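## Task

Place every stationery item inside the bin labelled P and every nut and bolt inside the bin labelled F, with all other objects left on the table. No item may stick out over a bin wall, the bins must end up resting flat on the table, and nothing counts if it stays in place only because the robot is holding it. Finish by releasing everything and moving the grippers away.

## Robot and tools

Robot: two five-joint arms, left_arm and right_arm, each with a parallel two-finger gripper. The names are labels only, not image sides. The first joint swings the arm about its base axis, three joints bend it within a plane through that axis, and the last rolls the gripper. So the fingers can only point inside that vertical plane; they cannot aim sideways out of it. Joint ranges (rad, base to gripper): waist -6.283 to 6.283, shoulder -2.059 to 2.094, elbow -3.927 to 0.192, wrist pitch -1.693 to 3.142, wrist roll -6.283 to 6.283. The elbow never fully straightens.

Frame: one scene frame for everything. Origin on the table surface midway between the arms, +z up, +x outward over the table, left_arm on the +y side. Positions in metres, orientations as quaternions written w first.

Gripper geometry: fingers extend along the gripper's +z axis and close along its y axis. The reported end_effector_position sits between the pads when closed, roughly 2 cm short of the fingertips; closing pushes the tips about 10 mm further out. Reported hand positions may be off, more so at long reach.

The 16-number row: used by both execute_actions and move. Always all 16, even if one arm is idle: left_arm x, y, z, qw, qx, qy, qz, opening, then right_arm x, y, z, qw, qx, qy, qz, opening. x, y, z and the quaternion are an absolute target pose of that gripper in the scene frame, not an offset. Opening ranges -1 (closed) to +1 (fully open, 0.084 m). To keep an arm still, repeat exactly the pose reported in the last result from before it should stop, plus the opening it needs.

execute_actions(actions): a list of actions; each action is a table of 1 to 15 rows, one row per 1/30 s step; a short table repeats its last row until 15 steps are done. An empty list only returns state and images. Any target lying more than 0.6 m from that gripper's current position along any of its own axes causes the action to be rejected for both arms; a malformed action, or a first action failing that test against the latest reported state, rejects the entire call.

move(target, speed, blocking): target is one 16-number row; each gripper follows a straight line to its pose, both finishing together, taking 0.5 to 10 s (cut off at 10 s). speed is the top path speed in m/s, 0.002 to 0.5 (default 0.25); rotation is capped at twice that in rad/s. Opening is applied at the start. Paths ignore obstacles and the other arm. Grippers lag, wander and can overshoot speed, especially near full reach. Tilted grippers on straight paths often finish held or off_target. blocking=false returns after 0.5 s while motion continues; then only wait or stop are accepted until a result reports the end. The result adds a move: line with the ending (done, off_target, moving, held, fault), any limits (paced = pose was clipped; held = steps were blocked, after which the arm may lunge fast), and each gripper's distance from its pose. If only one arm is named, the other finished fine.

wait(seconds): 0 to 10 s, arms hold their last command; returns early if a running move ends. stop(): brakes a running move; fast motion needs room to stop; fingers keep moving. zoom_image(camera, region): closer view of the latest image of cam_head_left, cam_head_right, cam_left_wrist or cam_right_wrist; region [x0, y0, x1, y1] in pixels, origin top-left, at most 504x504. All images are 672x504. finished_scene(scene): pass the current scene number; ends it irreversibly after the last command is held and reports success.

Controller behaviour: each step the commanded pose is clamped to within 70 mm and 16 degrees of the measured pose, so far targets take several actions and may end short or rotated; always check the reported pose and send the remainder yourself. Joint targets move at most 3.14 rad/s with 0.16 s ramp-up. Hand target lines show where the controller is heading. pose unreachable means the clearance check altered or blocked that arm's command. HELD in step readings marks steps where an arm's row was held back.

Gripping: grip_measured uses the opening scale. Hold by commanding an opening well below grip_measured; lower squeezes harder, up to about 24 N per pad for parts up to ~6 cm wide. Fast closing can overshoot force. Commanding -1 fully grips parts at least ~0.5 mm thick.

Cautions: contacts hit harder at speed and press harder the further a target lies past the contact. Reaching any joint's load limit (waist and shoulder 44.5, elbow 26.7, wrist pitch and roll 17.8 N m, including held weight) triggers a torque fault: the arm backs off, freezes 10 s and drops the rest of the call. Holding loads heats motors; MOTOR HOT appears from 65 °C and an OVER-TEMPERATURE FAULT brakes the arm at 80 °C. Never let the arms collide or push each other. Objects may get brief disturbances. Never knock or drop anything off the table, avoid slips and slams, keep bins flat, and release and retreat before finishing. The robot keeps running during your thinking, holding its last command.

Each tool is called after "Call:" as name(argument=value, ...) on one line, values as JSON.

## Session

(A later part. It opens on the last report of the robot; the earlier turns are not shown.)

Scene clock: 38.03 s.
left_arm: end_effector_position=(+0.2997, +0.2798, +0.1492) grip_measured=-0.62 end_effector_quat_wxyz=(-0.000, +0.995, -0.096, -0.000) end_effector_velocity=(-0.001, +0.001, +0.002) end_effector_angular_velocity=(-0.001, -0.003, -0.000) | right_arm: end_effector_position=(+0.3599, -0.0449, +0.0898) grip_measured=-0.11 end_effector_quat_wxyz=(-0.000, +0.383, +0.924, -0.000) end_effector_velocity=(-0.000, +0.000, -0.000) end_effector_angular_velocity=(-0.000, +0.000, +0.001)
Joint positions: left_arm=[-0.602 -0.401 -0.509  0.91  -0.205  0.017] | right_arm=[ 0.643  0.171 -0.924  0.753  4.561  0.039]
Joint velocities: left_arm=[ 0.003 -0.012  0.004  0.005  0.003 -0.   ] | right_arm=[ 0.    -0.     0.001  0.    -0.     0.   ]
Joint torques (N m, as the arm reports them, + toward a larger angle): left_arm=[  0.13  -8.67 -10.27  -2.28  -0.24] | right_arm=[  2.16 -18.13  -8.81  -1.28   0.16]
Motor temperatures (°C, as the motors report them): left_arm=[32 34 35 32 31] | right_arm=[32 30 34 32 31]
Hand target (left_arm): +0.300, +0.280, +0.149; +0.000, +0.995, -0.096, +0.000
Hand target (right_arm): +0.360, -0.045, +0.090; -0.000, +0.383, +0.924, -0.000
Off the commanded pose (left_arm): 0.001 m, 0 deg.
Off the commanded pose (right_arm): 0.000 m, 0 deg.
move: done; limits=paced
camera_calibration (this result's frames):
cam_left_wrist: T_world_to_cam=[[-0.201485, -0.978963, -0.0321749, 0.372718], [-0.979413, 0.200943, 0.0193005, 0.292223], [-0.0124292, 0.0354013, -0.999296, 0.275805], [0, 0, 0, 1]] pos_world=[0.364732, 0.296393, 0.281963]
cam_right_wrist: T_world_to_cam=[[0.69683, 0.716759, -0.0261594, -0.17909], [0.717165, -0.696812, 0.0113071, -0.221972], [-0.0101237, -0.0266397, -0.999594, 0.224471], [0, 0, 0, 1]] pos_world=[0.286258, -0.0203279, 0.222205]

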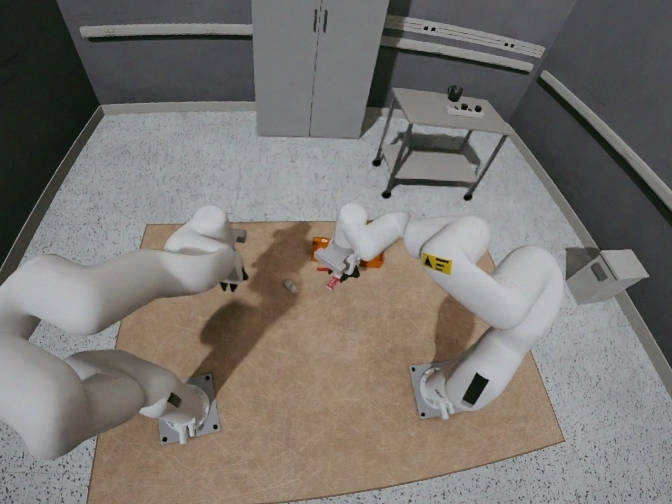

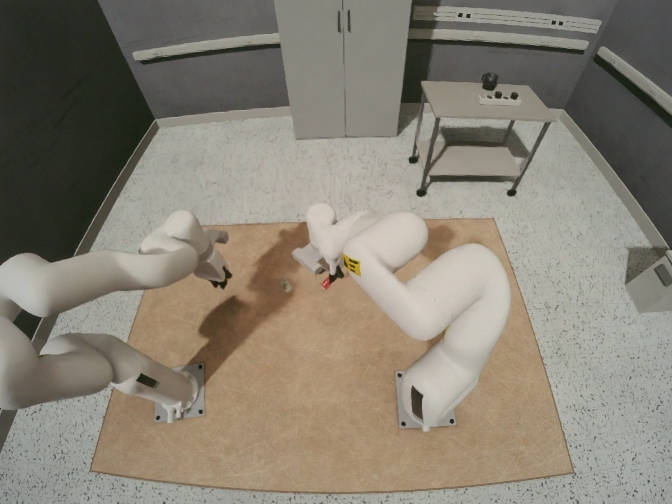

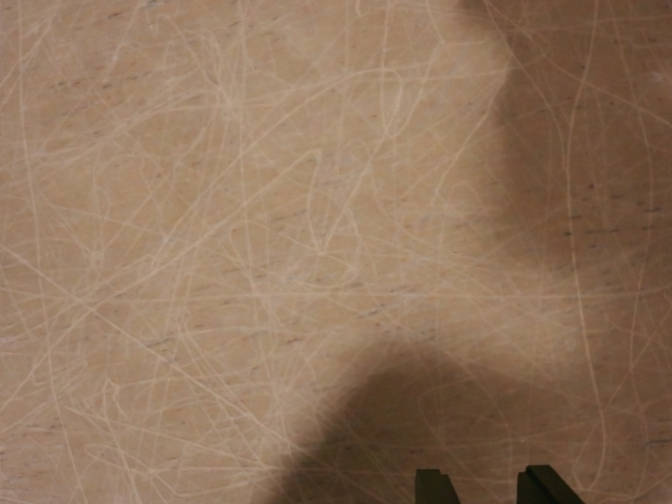

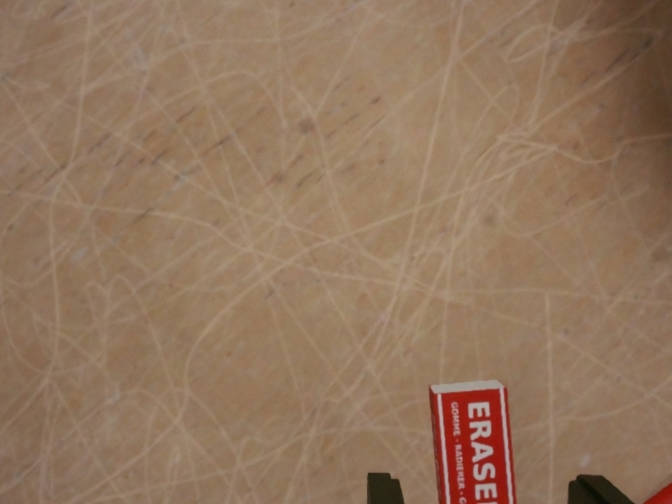

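Call:
move(target=[0.30,0.28,0.15,0,0.9954,-0.0958,0,-0.6, 0.367,-0.043,0.06,0,0.3396,0.9406,0,-0.2], speed=0.12)

Scene clock: 39.23 s.
left_arm: end_effector_position=(+0.3000, +0.2800, +0.1500) grip_measured=-0.62 end_effector_quat_wxyz=(+0.000, +0.995, -0.096, -0.000) end_effector_velocity=(-0.000, -0.000, -0.000) end_effector_angular_velocity=(+0.000, +0.000, -0.001) | right_arm: end_effector_position=(+0.3670, -0.0430, +0.0604) grip_measured=-0.21 end_effector_quat_wxyz=(+0.000, +0.340, +0.940, +0.000) end_effector_velocity=(+0.001, +0.001, -0.003) end_effector_angular_velocity=(+0.000, -0.000, +0.009)
Joint positions: left_arm=[-0.601 -0.402 -0.51   0.912 -0.204  0.017] | right_arm=[ 0.637  0.252 -0.933  0.681  4.464  0.035]
Joint velocities: left_arm=[-0.001  0.001 -0.    -0.     0.    -0.   ] | right_arm=[ 0.     0.009 -0.002 -0.007 -0.009 -0.   ]
Joint torques (N m, as the arm reports them, + toward a larger angle): left_arm=[  0.48  -8.9  -10.42  -2.28  -0.31] | right_arm=[  2.3  -19.08  -8.53  -1.14   0.15]
Motor temperatures (°C, as the motors report them): left_arm=[32 34 35 32 31] | right_arm=[32 30 34 32 31]
Hand target (left_arm): +0.300, +0.280, +0.150; +0.000, +0.995, -0.096, -0.000
Hand target (right_arm): +0.367, -0.043, +0.060; +0.000, +0.340, +0.941, -0.000
Off the commanded pose (left_arm): 0.000 m, 0 deg.
Off the commanded pose (right_arm): 0.000 m, 0 deg.
move: done
camera_calibration (this result's frames):
cam_left_wrist: T_world_to_cam=[[-0.201405, -0.978982, -0.0321, 0.372977], [-0.979434, 0.200877, 0.0189185, 0.292526], [-0.0120727, 0.0352501, -0.999306, 0.276513], [0, 0, 0, 1]] pos_world=[0.364967, 0.296629, 0.28276]
cam_right_wrist: T_world_to_cam=[[0.628378, 0.777479, -0.0258149, -0.158402], [0.777873, -0.628318, 0.0113893, -0.24468], [-0.00736508, -0.0272375, -0.999602, 0.194122], [0, 0, 0, 1]] pos_world=[0.291296, -0.0252949, 0.192743]

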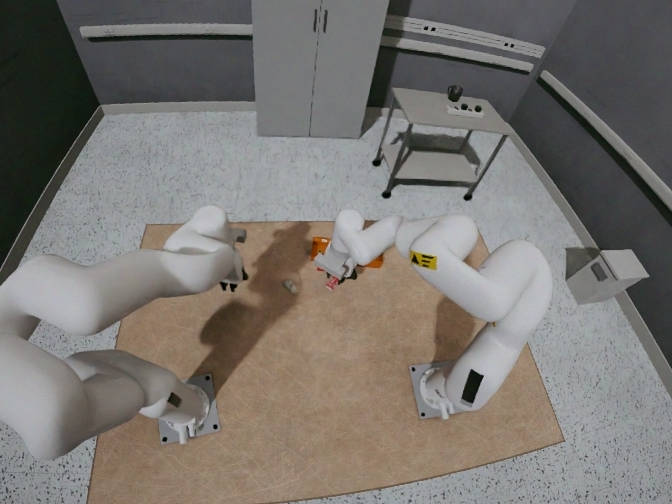

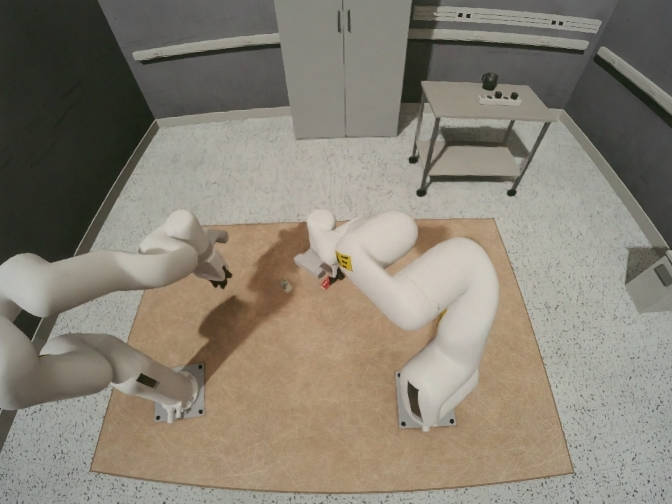

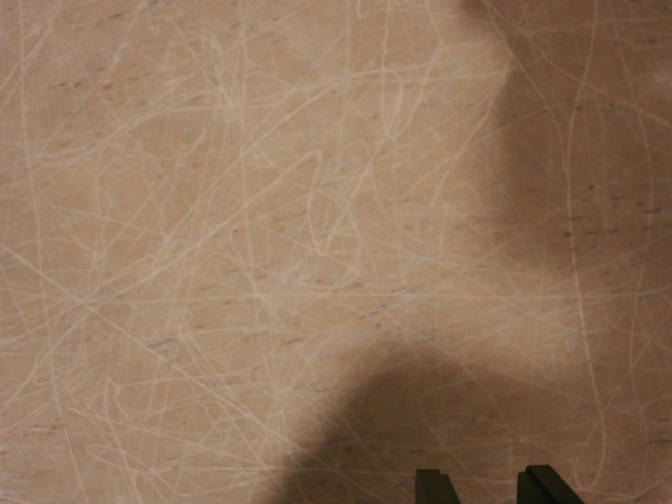

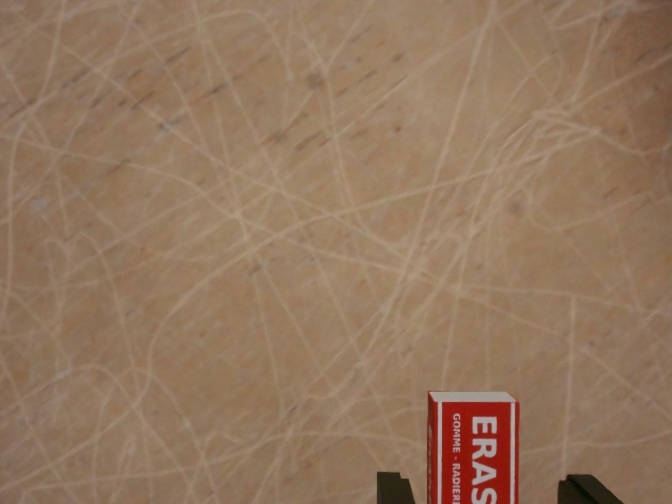

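Call:
move(target=[0.30,0.28,0.15,0,0.9954,-0.0958,0,-0.6, 0.367,-0.043,0.026,0,0.3396,0.9406,0,-0.2], speed=0.08)

Call:
execute_actions(actions=[[[0.30,0.28,0.15,0,0.9954,-0.0958,0,-0.6, 0.367,-0.043,0.026,0,0.3396,0.9406,0,-0.35],[0.30,0.28,0.15,0,0.9954,-0.0958,0,-0.6, 0.367,-0.043,0.026,0,0.3396,0.9406,0,-0.45],[0.30,0.28,0.15,0,0.9954,-0.0958,0,-0.6, 0.367,-0.043,0.026,0,0.3396,0.9406,0,-0.55],[0.30,0.28,0.15,0,0.9954,-0.0958,0,-0.6, 0.367,-0.043,0.026,0,0.3396,0.9406,0,-0.7],[0.30,0.28,0.15,0,0.9954,-0.0958,0,-0.6, 0.367,-0.043,0.026,0,0.3396,0.9406,0,-0.85],[0.30,0.28,0.15,0,0.9954,-0.0958,0,-0.6, 0.367,-0.043,0.026,0,0.3396,0.9406,0,-1]]])

Call:
move(target=[0.30,0.28,0.15,0,0.9954,-0.0958,0,-0.6, 0.367,-0.043,0.09,0,0.3396,0.9406,0,-1], speed=0.15)

Scene clock: 40.43 s.
left_arm: end_effector_position=(+0.3000, +0.2800, +0.1500) grip_measured=-0.62 end_effector_quat_wxyz=(+0.000, +0.995, -0.096, -0.000) end_effector_velocity=(+0.000, +0.001, -0.001) end_effector_angular_velocity=(+0.001, +0.002, +0.001) | right_arm: end_effector_position=(+0.3670, -0.0430, +0.0263) grip_measured=-0.21 end_effector_quat_wxyz=(+0.000, +0.340, +0.941, +0.000) end_effector_velocity=(+0.000, +0.000, -0.002) end_effector_angular_velocity=(+0.000, -0.001, +0.000)
Joint positions: left_arm=[-0.601 -0.402 -0.51   0.912 -0.204  0.017] | right_arm=[ 0.637  0.331 -0.924  0.592  4.463  0.035]
Joint velocities: left_arm=[ 0.002  0.002  0.    -0.     0.    -0.   ] | right_arm=[ 0.     0.006 -0.001 -0.006 -0.    -0.   ]
Joint torques (N m, as the arm reports them, + toward a larger angle): left_arm=[  0.1   -8.8  -10.57  -2.26  -0.34] | right_arm=[  1.78 -20.03  -7.87  -1.34   0.09]
Motor temperatures (°C, as the motors report them): left_arm=[32 34 35 32 31] | right_arm=[32 30 34 32 31]
Hand target (left_arm): +0.300, +0.280, +0.150; +0.000, +0.995, -0.096, -0.000
Hand target (right_arm): +0.367, -0.043, +0.026; +0.000, +0.340, +0.941, -0.000
Off the commanded pose (left_arm): 0.000 m, 0 deg.
Off the commanded pose (right_arm): 0.000 m, 0 deg.
move: done
camera_calibration (this result's frames):
cam_left_wrist: T_world_to_cam=[[-0.201404, -0.978982, -0.0320991, 0.372977], [-0.979434, 0.200877, 0.018914, 0.292533], [-0.0120685, 0.0352483, -0.999306, 0.276519], [0, 0, 0, 1]] pos_world=[0.364973, 0.296628, 0.282766]
cam_right_wrist: T_world_to_cam=[[0.627687, 0.778039, -0.0257693, -0.159085], [0.778431, -0.627626, 0.0114018, -0.244518], [-0.0073024, -0.0272164, -0.999603, 0.16009], [0, 0, 0, 1]] pos_world=[0.291365, -0.0253343, 0.158715]

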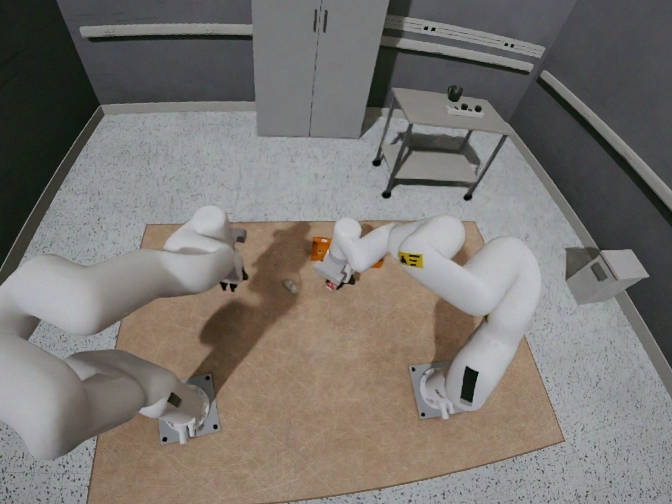

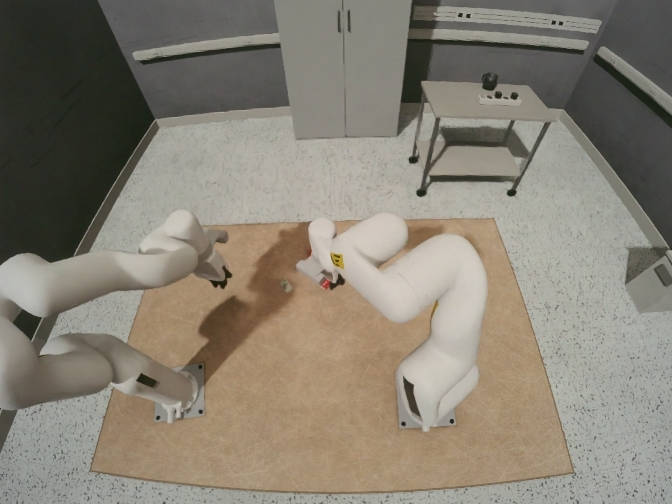

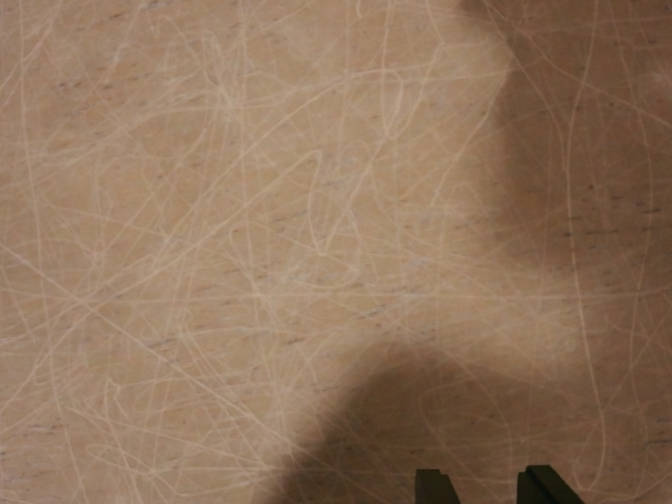

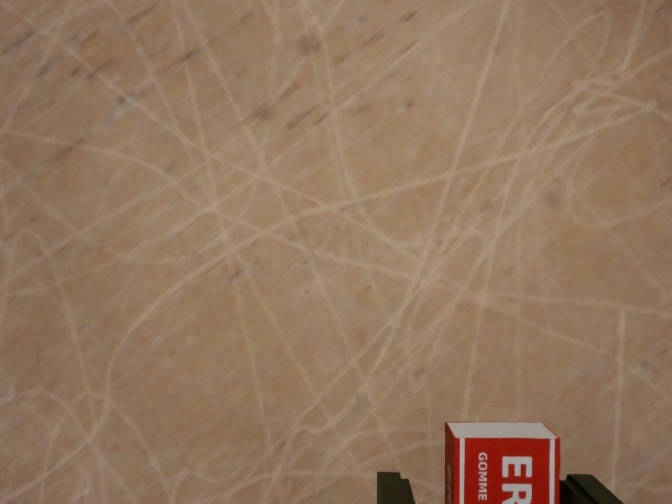

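Scene clock: 40.93 s.
left_arm: end_effector_position=(+0.3000, +0.2800, +0.1500) grip_measured=-0.62 end_effector_quat_wxyz=(+0.000, +0.995, -0.096, -0.000) end_effector_velocity=(-0.000, -0.000, +0.000) end_effector_angular_velocity=(-0.000, -0.000, -0.000) | right_arm: end_effector_position=(+0.3671, -0.0429, +0.0261) grip_measured=-0.49 end_effector_quat_wxyz=(+0.000, +0.340, +0.941, +0.000) end_effector_velocity=(-0.000, -0.000, -0.000) end_effector_angular_velocity=(-0.001, +0.001, -0.001)
Joint positions: left_arm=[-0.601 -0.402 -0.51   0.912 -0.204  0.017] | right_arm=[ 0.637  0.332 -0.924  0.592  4.463  0.022]
Joint velocities: left_arm=[-0.    -0.001  0.     0.     0.    -0.   ] | right_arm=[-0.001  0.001  0.    -0.     0.    -0.   ]
Joint torques (N m, as the arm reports them, + toward a larger angle): left_arm=[  0.56  -8.99 -10.31  -2.29  -0.26] | right_arm=[  1.64 -19.05  -7.79  -1.16   0.28]
Motor temperatures (°C, as the motors report them): left_arm=[32 34 35 32 31] | right_arm=[32 30 34 32 31]
Hand target (left_arm): +0.300, +0.280, +0.150; +0.000, +0.995, -0.096, -0.000
Hand target (right_arm): +0.367, -0.043, +0.026; +0.000, +0.340, +0.941, -0.000
Off the commanded pose (left_arm): 0.000 m, 0 deg.
Off the commanded pose (right_arm): 0.000 m, 0 deg.
Step readings (end_effector_position):
0: left_arm (+0.3000, +0.2800, +0.1500) | right_arm (+0.3670, -0.0430, +0.0263)
1: left_arm (+0.3000, +0.2800, +0.1500) | right_arm (+0.3670, -0.0430, +0.0263)
2: left_arm (+0.3000, +0.2800, +0.1500) | right_arm (+0.3670, -0.0430, +0.0262)
4: left_arm (+0.3000, +0.2800, +0.1500) | right_arm (+0.3671, -0.0430, +0.0261)
8: left_arm (+0.3000, +0.2800, +0.1500) | right_arm (+0.3671, -0.0429, +0.0262)
15: end_effector_position above
camera_calibration (this result's frames):
cam_left_wrist: T_world_to_cam=[[-0.201404, -0.978982, -0.0320991, 0.372977], [-0.979434, 0.200877, 0.018914, 0.292533], [-0.0120685, 0.0352483, -0.999306, 0.276519], [0, 0, 0, 1]] pos_world=[0.364973, 0.296628, 0.282766]
cam_right_wrist: T_world_to_cam=[[0.627683, 0.778044, -0.025727, -0.159158], [0.778435, -0.627622, 0.0114133, -0.244532], [-0.00726678, -0.0271907, -0.999604, 0.159876], [0, 0, 0, 1]] pos_world=[0.291415, -0.025295, 0.158509]

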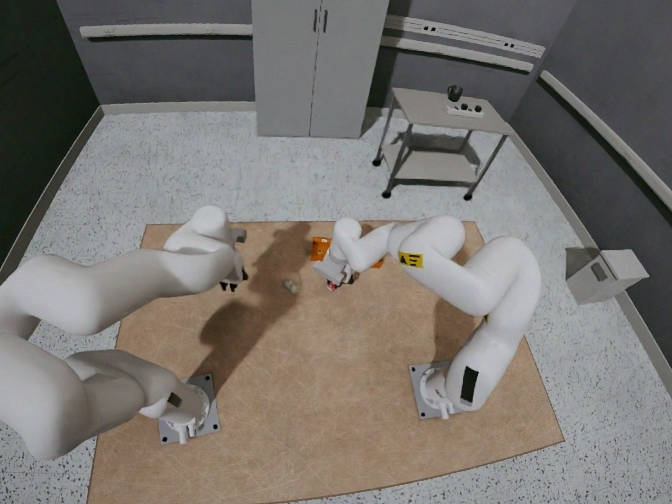

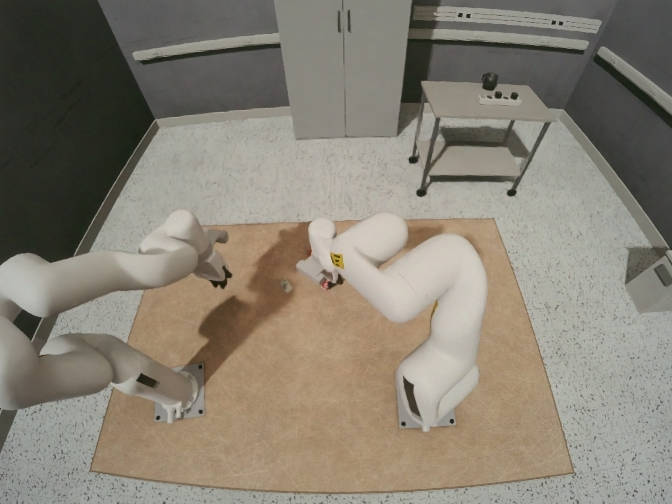

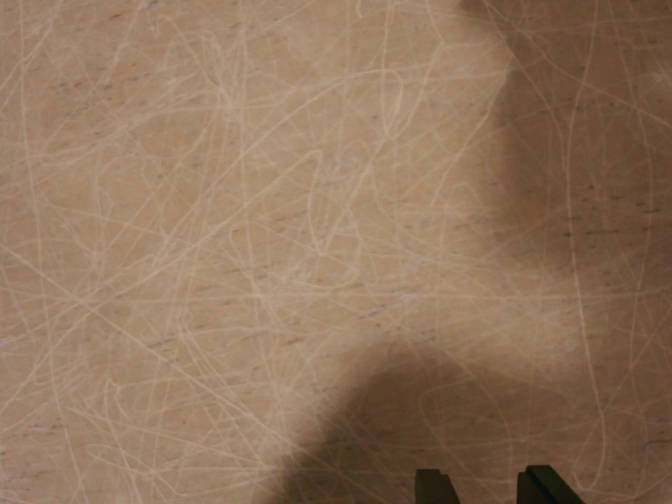

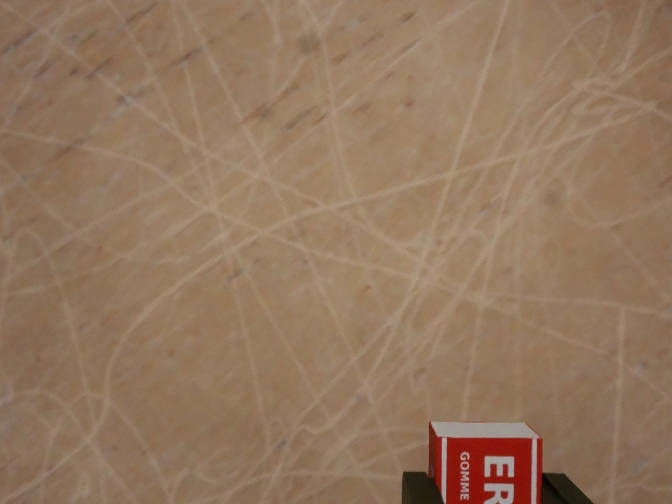

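Scene clock: 41.97 s.
left_arm: end_effector_position=(+0.3000, +0.2800, +0.1500) grip_measured=-0.62 end_effector_quat_wxyz=(+0.000, +0.995, -0.096, -0.000) end_effector_velocity=(+0.000, +0.000, -0.000) end_effector_angular_velocity=(+0.000, +0.000, +0.001) | right_arm: end_effector_position=(+0.3669, -0.0431, +0.0896) grip_measured=-0.49 end_effector_quat_wxyz=(-0.000, +0.340, +0.941, -0.000) end_effector_velocity=(+0.000, -0.000, +0.003) end_effector_angular_velocity=(+0.000, -0.001, -0.001)
Joint positions: left_arm=[-0.601 -0.402 -0.51   0.912 -0.204  0.017] | right_arm=[ 0.637  0.192 -0.951  0.76   4.463  0.022]
Joint velocities: left_arm=[ 0.001  0.    -0.     0.     0.    -0.   ] | right_arm=[-0.    -0.006 -0.003  0.008  0.     0.   ]
Joint torques (N m, as the arm reports them, + toward a larger angle): left_arm=[  0.25  -8.77 -10.51  -2.21  -0.28] | right_arm=[  2.17 -18.25  -8.74  -1.17   0.34]
Motor temperatures (°C, as the motors report them): left_arm=[32 34 35 32 31] | right_arm=[32 30 34 32 31]
Hand target (left_arm): +0.300, +0.280, +0.150; +0.000, +0.995, -0.096, -0.000
Hand target (right_arm): +0.367, -0.043, +0.090; +0.000, +0.340, +0.941, -0.000
Off the commanded pose (left_arm): 0.000 m, 0 deg.
Off the commanded pose (right_arm): 0.000 m, 0 deg.
move: done
camera_calibration (this result's frames):
cam_left_wrist: T_world_to_cam=[[-0.201404, -0.978982, -0.0320991, 0.372977], [-0.979434, 0.200877, 0.018914, 0.292533], [-0.0120685, 0.0352483, -0.999306, 0.276519], [0, 0, 0, 1]] pos_world=[0.364973, 0.296628, 0.282766]
cam_right_wrist: T_world_to_cam=[[0.627676, 0.778025, -0.0264666, -0.157231], [0.778435, -0.627625, 0.0112134, -0.245184], [-0.00788677, -0.027641, -0.999587, 0.223516], [0, 0, 0, 1]] pos_world=[0.291313, -0.0253753, 0.222011]

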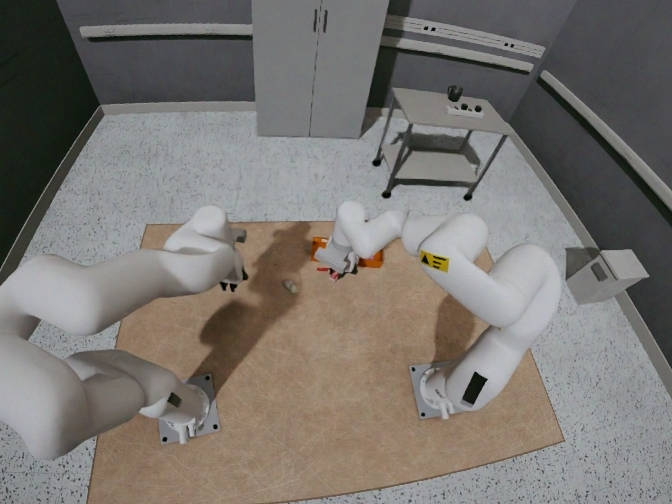

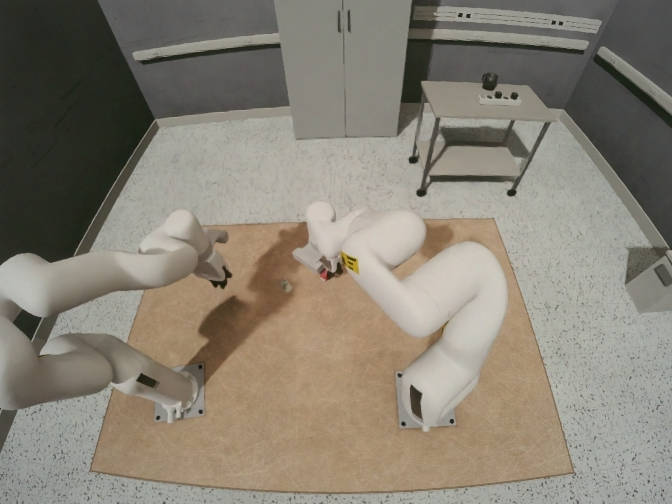

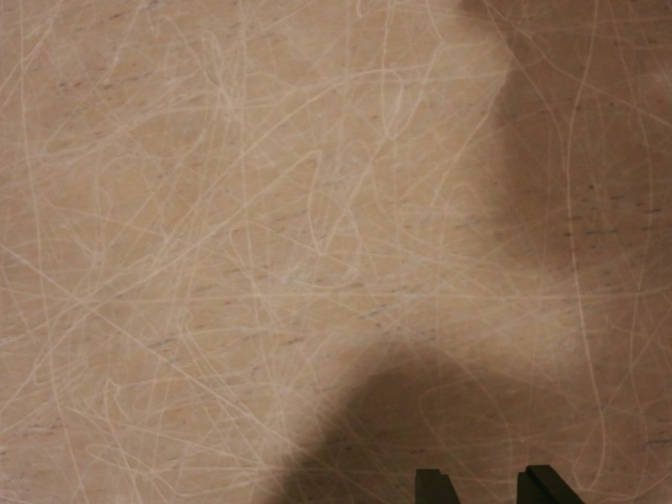

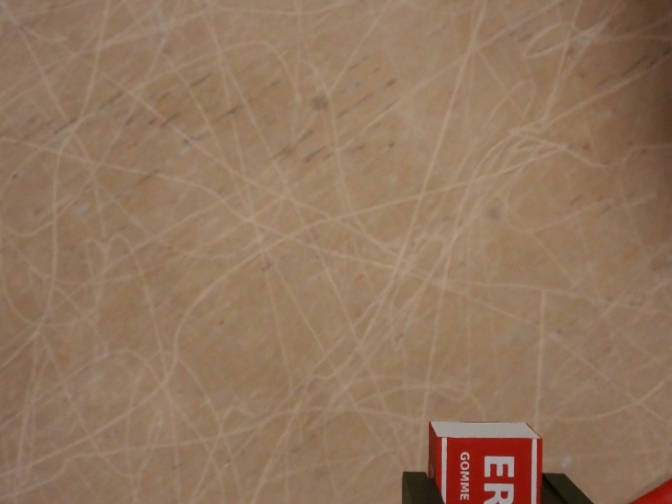

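Call:
move(target=[0.30,0.28,0.15,0,0.9954,-0.0958,0,-0.6, 0.472,-0.170,0.095,0,0.0958,0.9954,0,-1], speed=0.35)

Scene clock: 43.57 s.
left_arm: end_effector_position=(+0.3000, +0.2800, +0.1500) grip_measured=-0.62 end_effector_quat_wxyz=(+0.000, +0.995, -0.096, -0.000) end_effector_velocity=(+0.001, -0.000, +0.001) end_effector_angular_velocity=(-0.002, -0.004, -0.001) | right_arm: end_effector_position=(+0.4717, -0.1699, +0.0950) grip_measured=-0.49 end_effector_quat_wxyz=(+0.000, +0.096, +0.995, +0.000) end_effector_velocity=(+0.002, -0.002, +0.000) end_effector_angular_velocity=(-0.001, +0.004, +0.007)
Joint positions: left_arm=[-0.601 -0.402 -0.51   0.912 -0.204  0.017] | right_arm=[ 0.311  0.291 -1.109  0.817  3.636  0.022]
Joint velocities: left_arm=[-0.    -0.003  0.    -0.001  0.001  0.   ] | right_arm=[-0.005  0.008 -0.012  0.009 -0.012 -0.   ]
Joint torques (N m, as the arm reports them, + toward a larger angle): left_arm=[  0.57  -8.94 -10.42  -2.33  -0.28] | right_arm=[  2.02 -21.15  -8.97  -1.27   0.36]
Motor temperatures (°C, as the motors report them): left_arm=[32 34 35 32 31] | right_arm=[32 30 34 32 31]
Hand target (left_arm): +0.300, +0.280, +0.150; +0.000, +0.995, -0.096, -0.000
Hand target (right_arm): +0.472, -0.170, +0.095; -0.000, +0.096, +0.995, -0.000
Off the commanded pose (left_arm): 0.000 m, 0 deg.
Off the commanded pose (right_arm): 0.000 m, 0 deg.
move: done
camera_calibration (this result's frames):
cam_left_wrist: T_world_to_cam=[[-0.201404, -0.978982, -0.0320991, 0.372977], [-0.979434, 0.200877, 0.0189139, 0.292533], [-0.0120684, 0.0352483, -0.999306, 0.276519], [0, 0, 0, 1]] pos_world=[0.364973, 0.296628, 0.282766]
cam_right_wrist: T_world_to_cam=[[0.177564, 0.983769, -0.0258627, 0.123037], [0.984085, -0.177313, 0.0117015, -0.42696], [0.00692578, -0.0275288, -0.999597, 0.219221], [0, 0, 0, 1]] pos_world=[0.3968, -0.19071, 0.22731]

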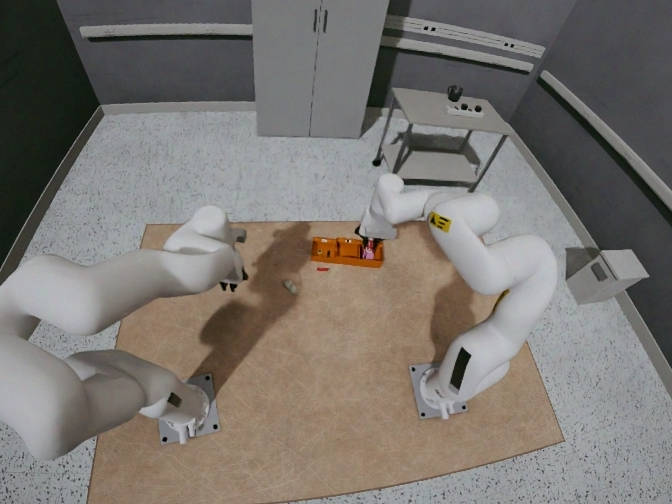

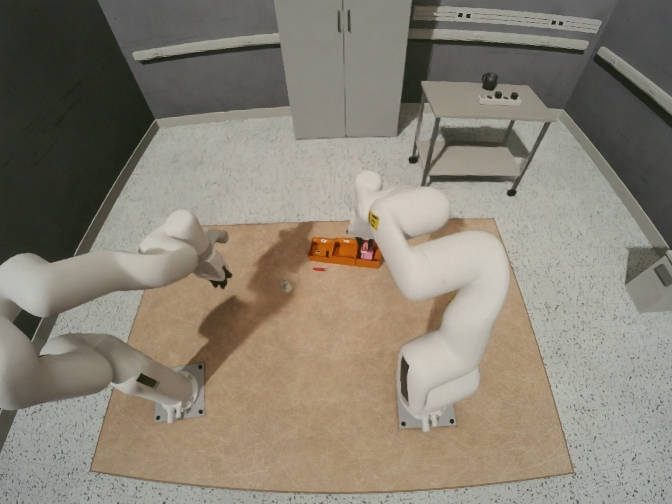

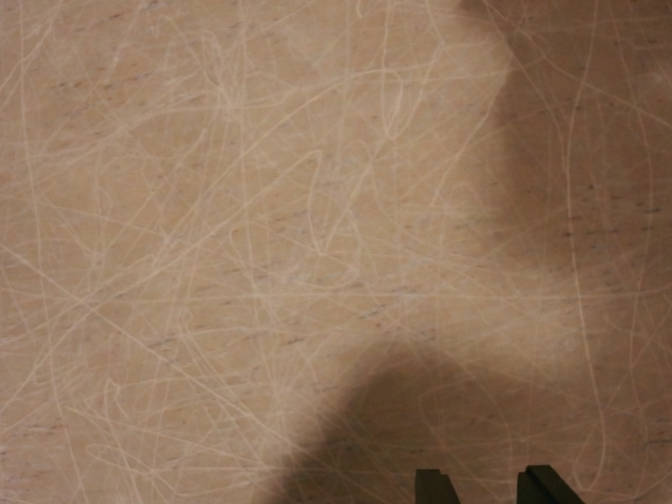

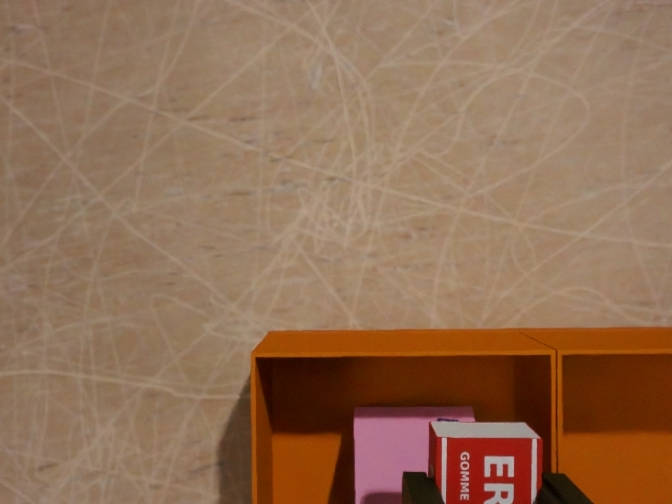

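Call:
move(target=[0.30,0.28,0.15,0,0.9954,-0.0958,0,-0.6, 0.4663,-0.1828,0.075,0,0.0958,0.9954,0,-1], speed=0.1)

Scene clock: 44.60 s.
left_arm: end_effector_position=(+0.3000, +0.2800, +0.1500) grip_measured=-0.62 end_effector_quat_wxyz=(+0.000, +0.995, -0.096, -0.000) end_effector_velocity=(+0.000, -0.000, +0.000) end_effector_angular_velocity=(-0.000, -0.000, +0.000) | right_arm: end_effector_position=(+0.4666, -0.1825, +0.0756) grip_measured=-0.49 end_effector_quat_wxyz=(+0.000, +0.096, +0.995, +0.000) end_effector_velocity=(-0.000, -0.001, -0.002) end_effector_angular_velocity=(+0.001, -0.003, +0.002)
Joint positions: left_arm=[-0.601 -0.402 -0.51   0.912 -0.204  0.017] | right_arm=[ 0.29   0.302 -1.059  0.757  3.614  0.022]
Joint velocities: left_arm=[-0.    -0.    -0.     0.    -0.001  0.   ] | right_arm=[-0.002  0.002  0.006 -0.011 -0.004  0.   ]
Joint torques (N m, as the arm reports them, + toward a larger angle): left_arm=[  0.33  -9.03 -10.49  -2.23  -0.32] | right_arm=[  2.08 -19.76  -8.64  -1.29   0.16]
Motor temperatures (°C, as the motors report them): left_arm=[32 34 35 32 31] | right_arm=[32 30 34 32 31]
Hand target (left_arm): +0.300, +0.280, +0.150; +0.000, +0.995, -0.096, -0.000
Hand target (right_arm): +0.466, -0.183, +0.075; -0.000, +0.096, +0.995, -0.000
Off the commanded pose (left_arm): 0.000 m, 0 deg.
Off the commanded pose (right_arm): 0.001 m, 0 deg.
move: done
camera_calibration (this result's frames):
cam_left_wrist: T_world_to_cam=[[-0.201404, -0.978982, -0.0320991, 0.372977], [-0.979434, 0.200877, 0.0189139, 0.292533], [-0.0120684, 0.0352483, -0.999306, 0.276519], [0, 0, 0, 1]] pos_world=[0.364973, 0.296628, 0.282766]
cam_right_wrist: T_world_to_cam=[[0.176713, 0.983924, -0.0258008, 0.136239], [0.984237, -0.176459, 0.0118479, -0.423864], [0.0071047, -0.0274877, -0.999597, 0.199488], [0, 0, 0, 1]] pos_world=[0.39169, -0.20336, 0.207945]

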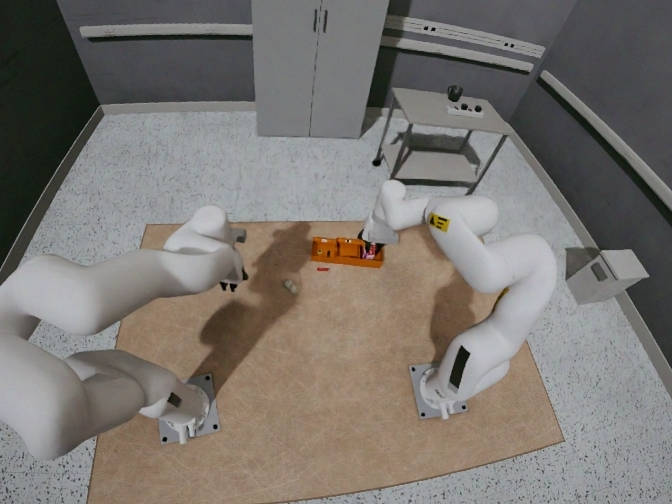

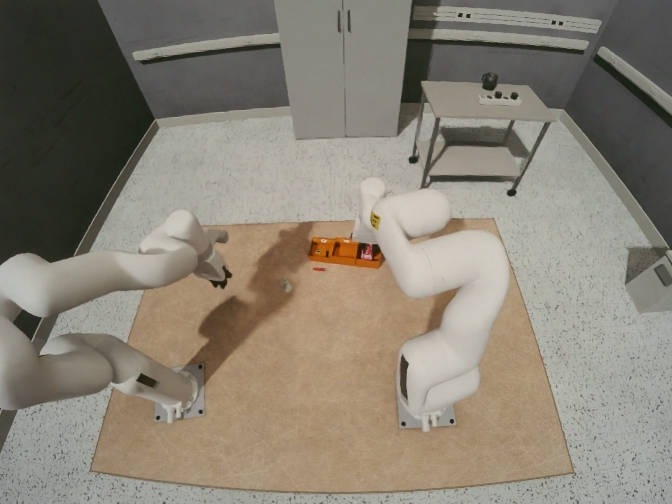

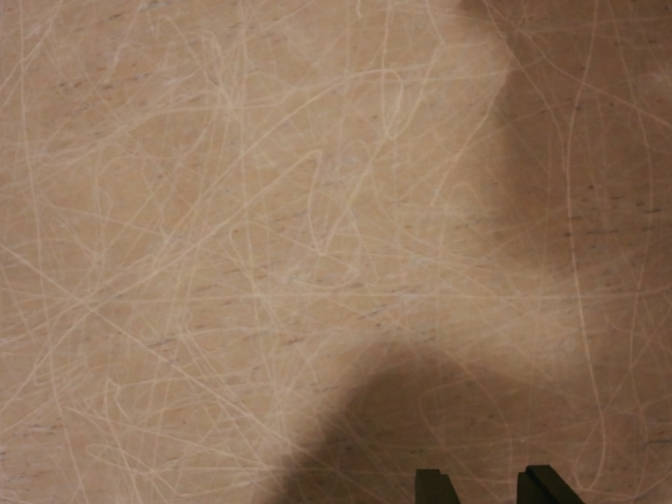

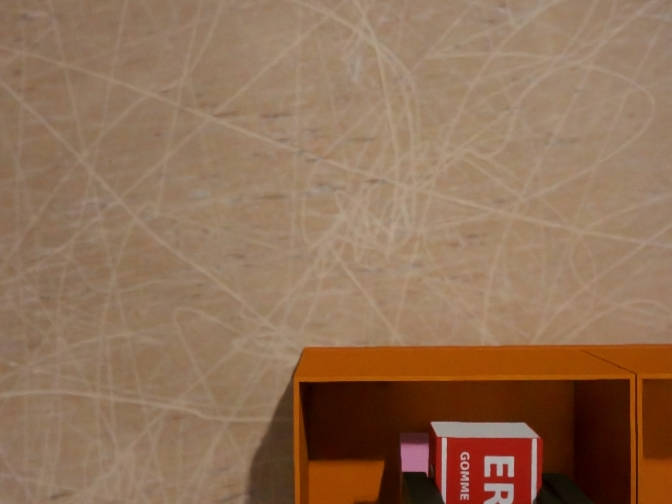

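Call:
move(target=[0.30,0.28,0.15,0,0.9954,-0.0958,0,-0.6, 0.4663,-0.1828,0.047,0,0.0958,0.9954,0,-1], speed=0.05)

Scene clock: 45.77 s.
left_arm: end_effector_position=(+0.3000, +0.2800, +0.1500) grip_measured=-0.62 end_effector_quat_wxyz=(+0.000, +0.995, -0.096, -0.000) end_effector_velocity=(-0.000, -0.000, -0.000) end_effector_angular_velocity=(+0.001, +0.001, -0.000) | right_arm: end_effector_position=(+0.4682, -0.1825, +0.0502) grip_measured=-0.49 end_effector_quat_wxyz=(+0.003, +0.096, +0.995, +0.001) end_effector_velocity=(+0.002, +0.000, -0.007) end_effector_angular_velocity=(+0.001, -0.003, -0.001)
Joint positions: left_arm=[-0.601 -0.402 -0.51   0.912 -0.204  0.017] | right_arm=[ 0.289  0.355 -1.048  0.687  3.614  0.023]
Joint velocities: left_arm=[-0.     0.001 -0.     0.001 -0.    -0.   ] | right_arm=[-0.     0.02  -0.003 -0.02   0.    -0.   ]
Joint torques (N m, as the arm reports them, + toward a larger angle): left_arm=[  0.59  -9.15 -10.45  -2.33  -0.17] | right_arm=[ 3.09 -7.26 -3.62 -1.91  0.35]
Motor temperatures (°C, as the motors report them): left_arm=[32 34 35 32 31] | right_arm=[32 30 34 32 31]
Hand target (left_arm): +0.300, +0.280, +0.150; +0.000, +0.995, -0.096, -0.000
Hand target (right_arm): +0.466, -0.183, +0.047; -0.000, +0.096, +0.995, -0.000
Off the commanded pose (left_arm): 0.000 m, 0 deg.
Off the commanded pose (right_arm): 0.004 m, 0 deg.
move: off_target (right_arm)
camera_calibration (this result's frames):
cam_left_wrist: T_world_to_cam=[[-0.201404, -0.978982, -0.0320991, 0.372977], [-0.979434, 0.200877, 0.0189138, 0.292533], [-0.0120683, 0.0352483, -0.999306, 0.276519], [0, 0, 0, 1]] pos_world=[0.364973, 0.296628, 0.282766]
cam_right_wrist: T_world_to_cam=[[0.17736, 0.983866, -0.0234985, 0.134898], [0.984072, -0.177002, 0.0165153, -0.4254], [0.0120895, -0.0260534, -0.999587, 0.172019], [0, 0, 0, 1]] pos_world=[0.392619, -0.203536, 0.182143]

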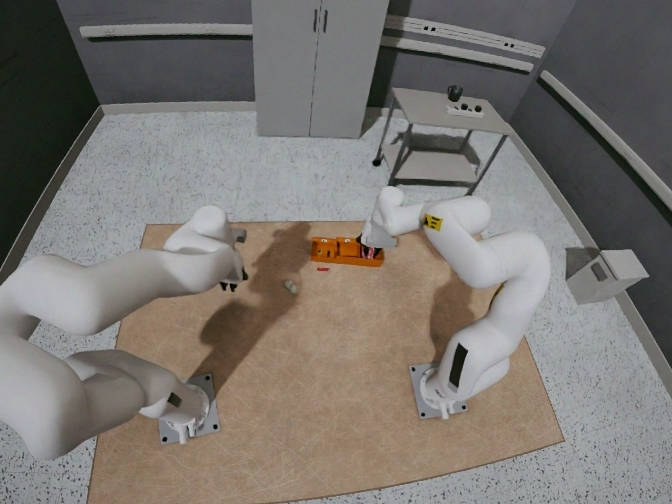

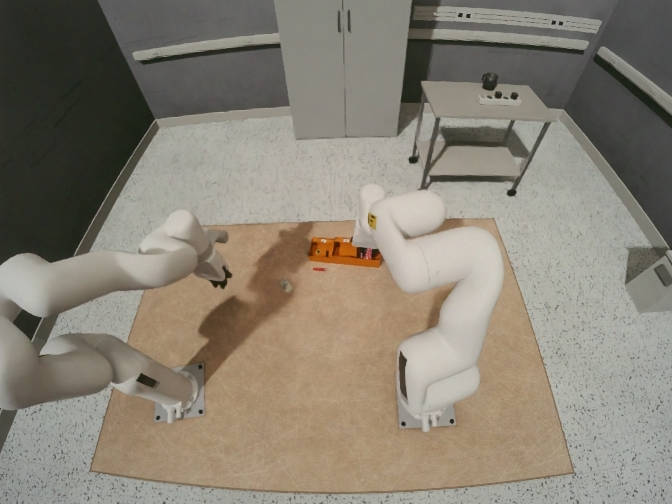

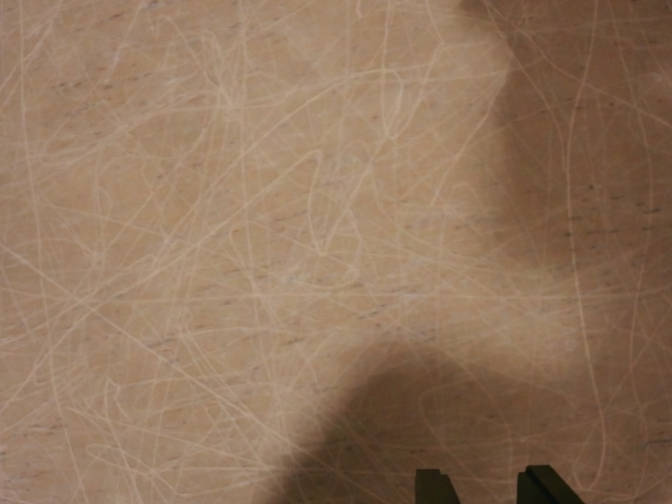

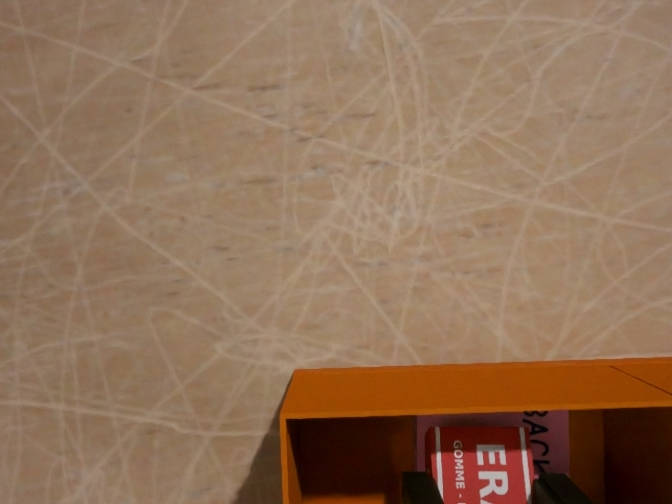

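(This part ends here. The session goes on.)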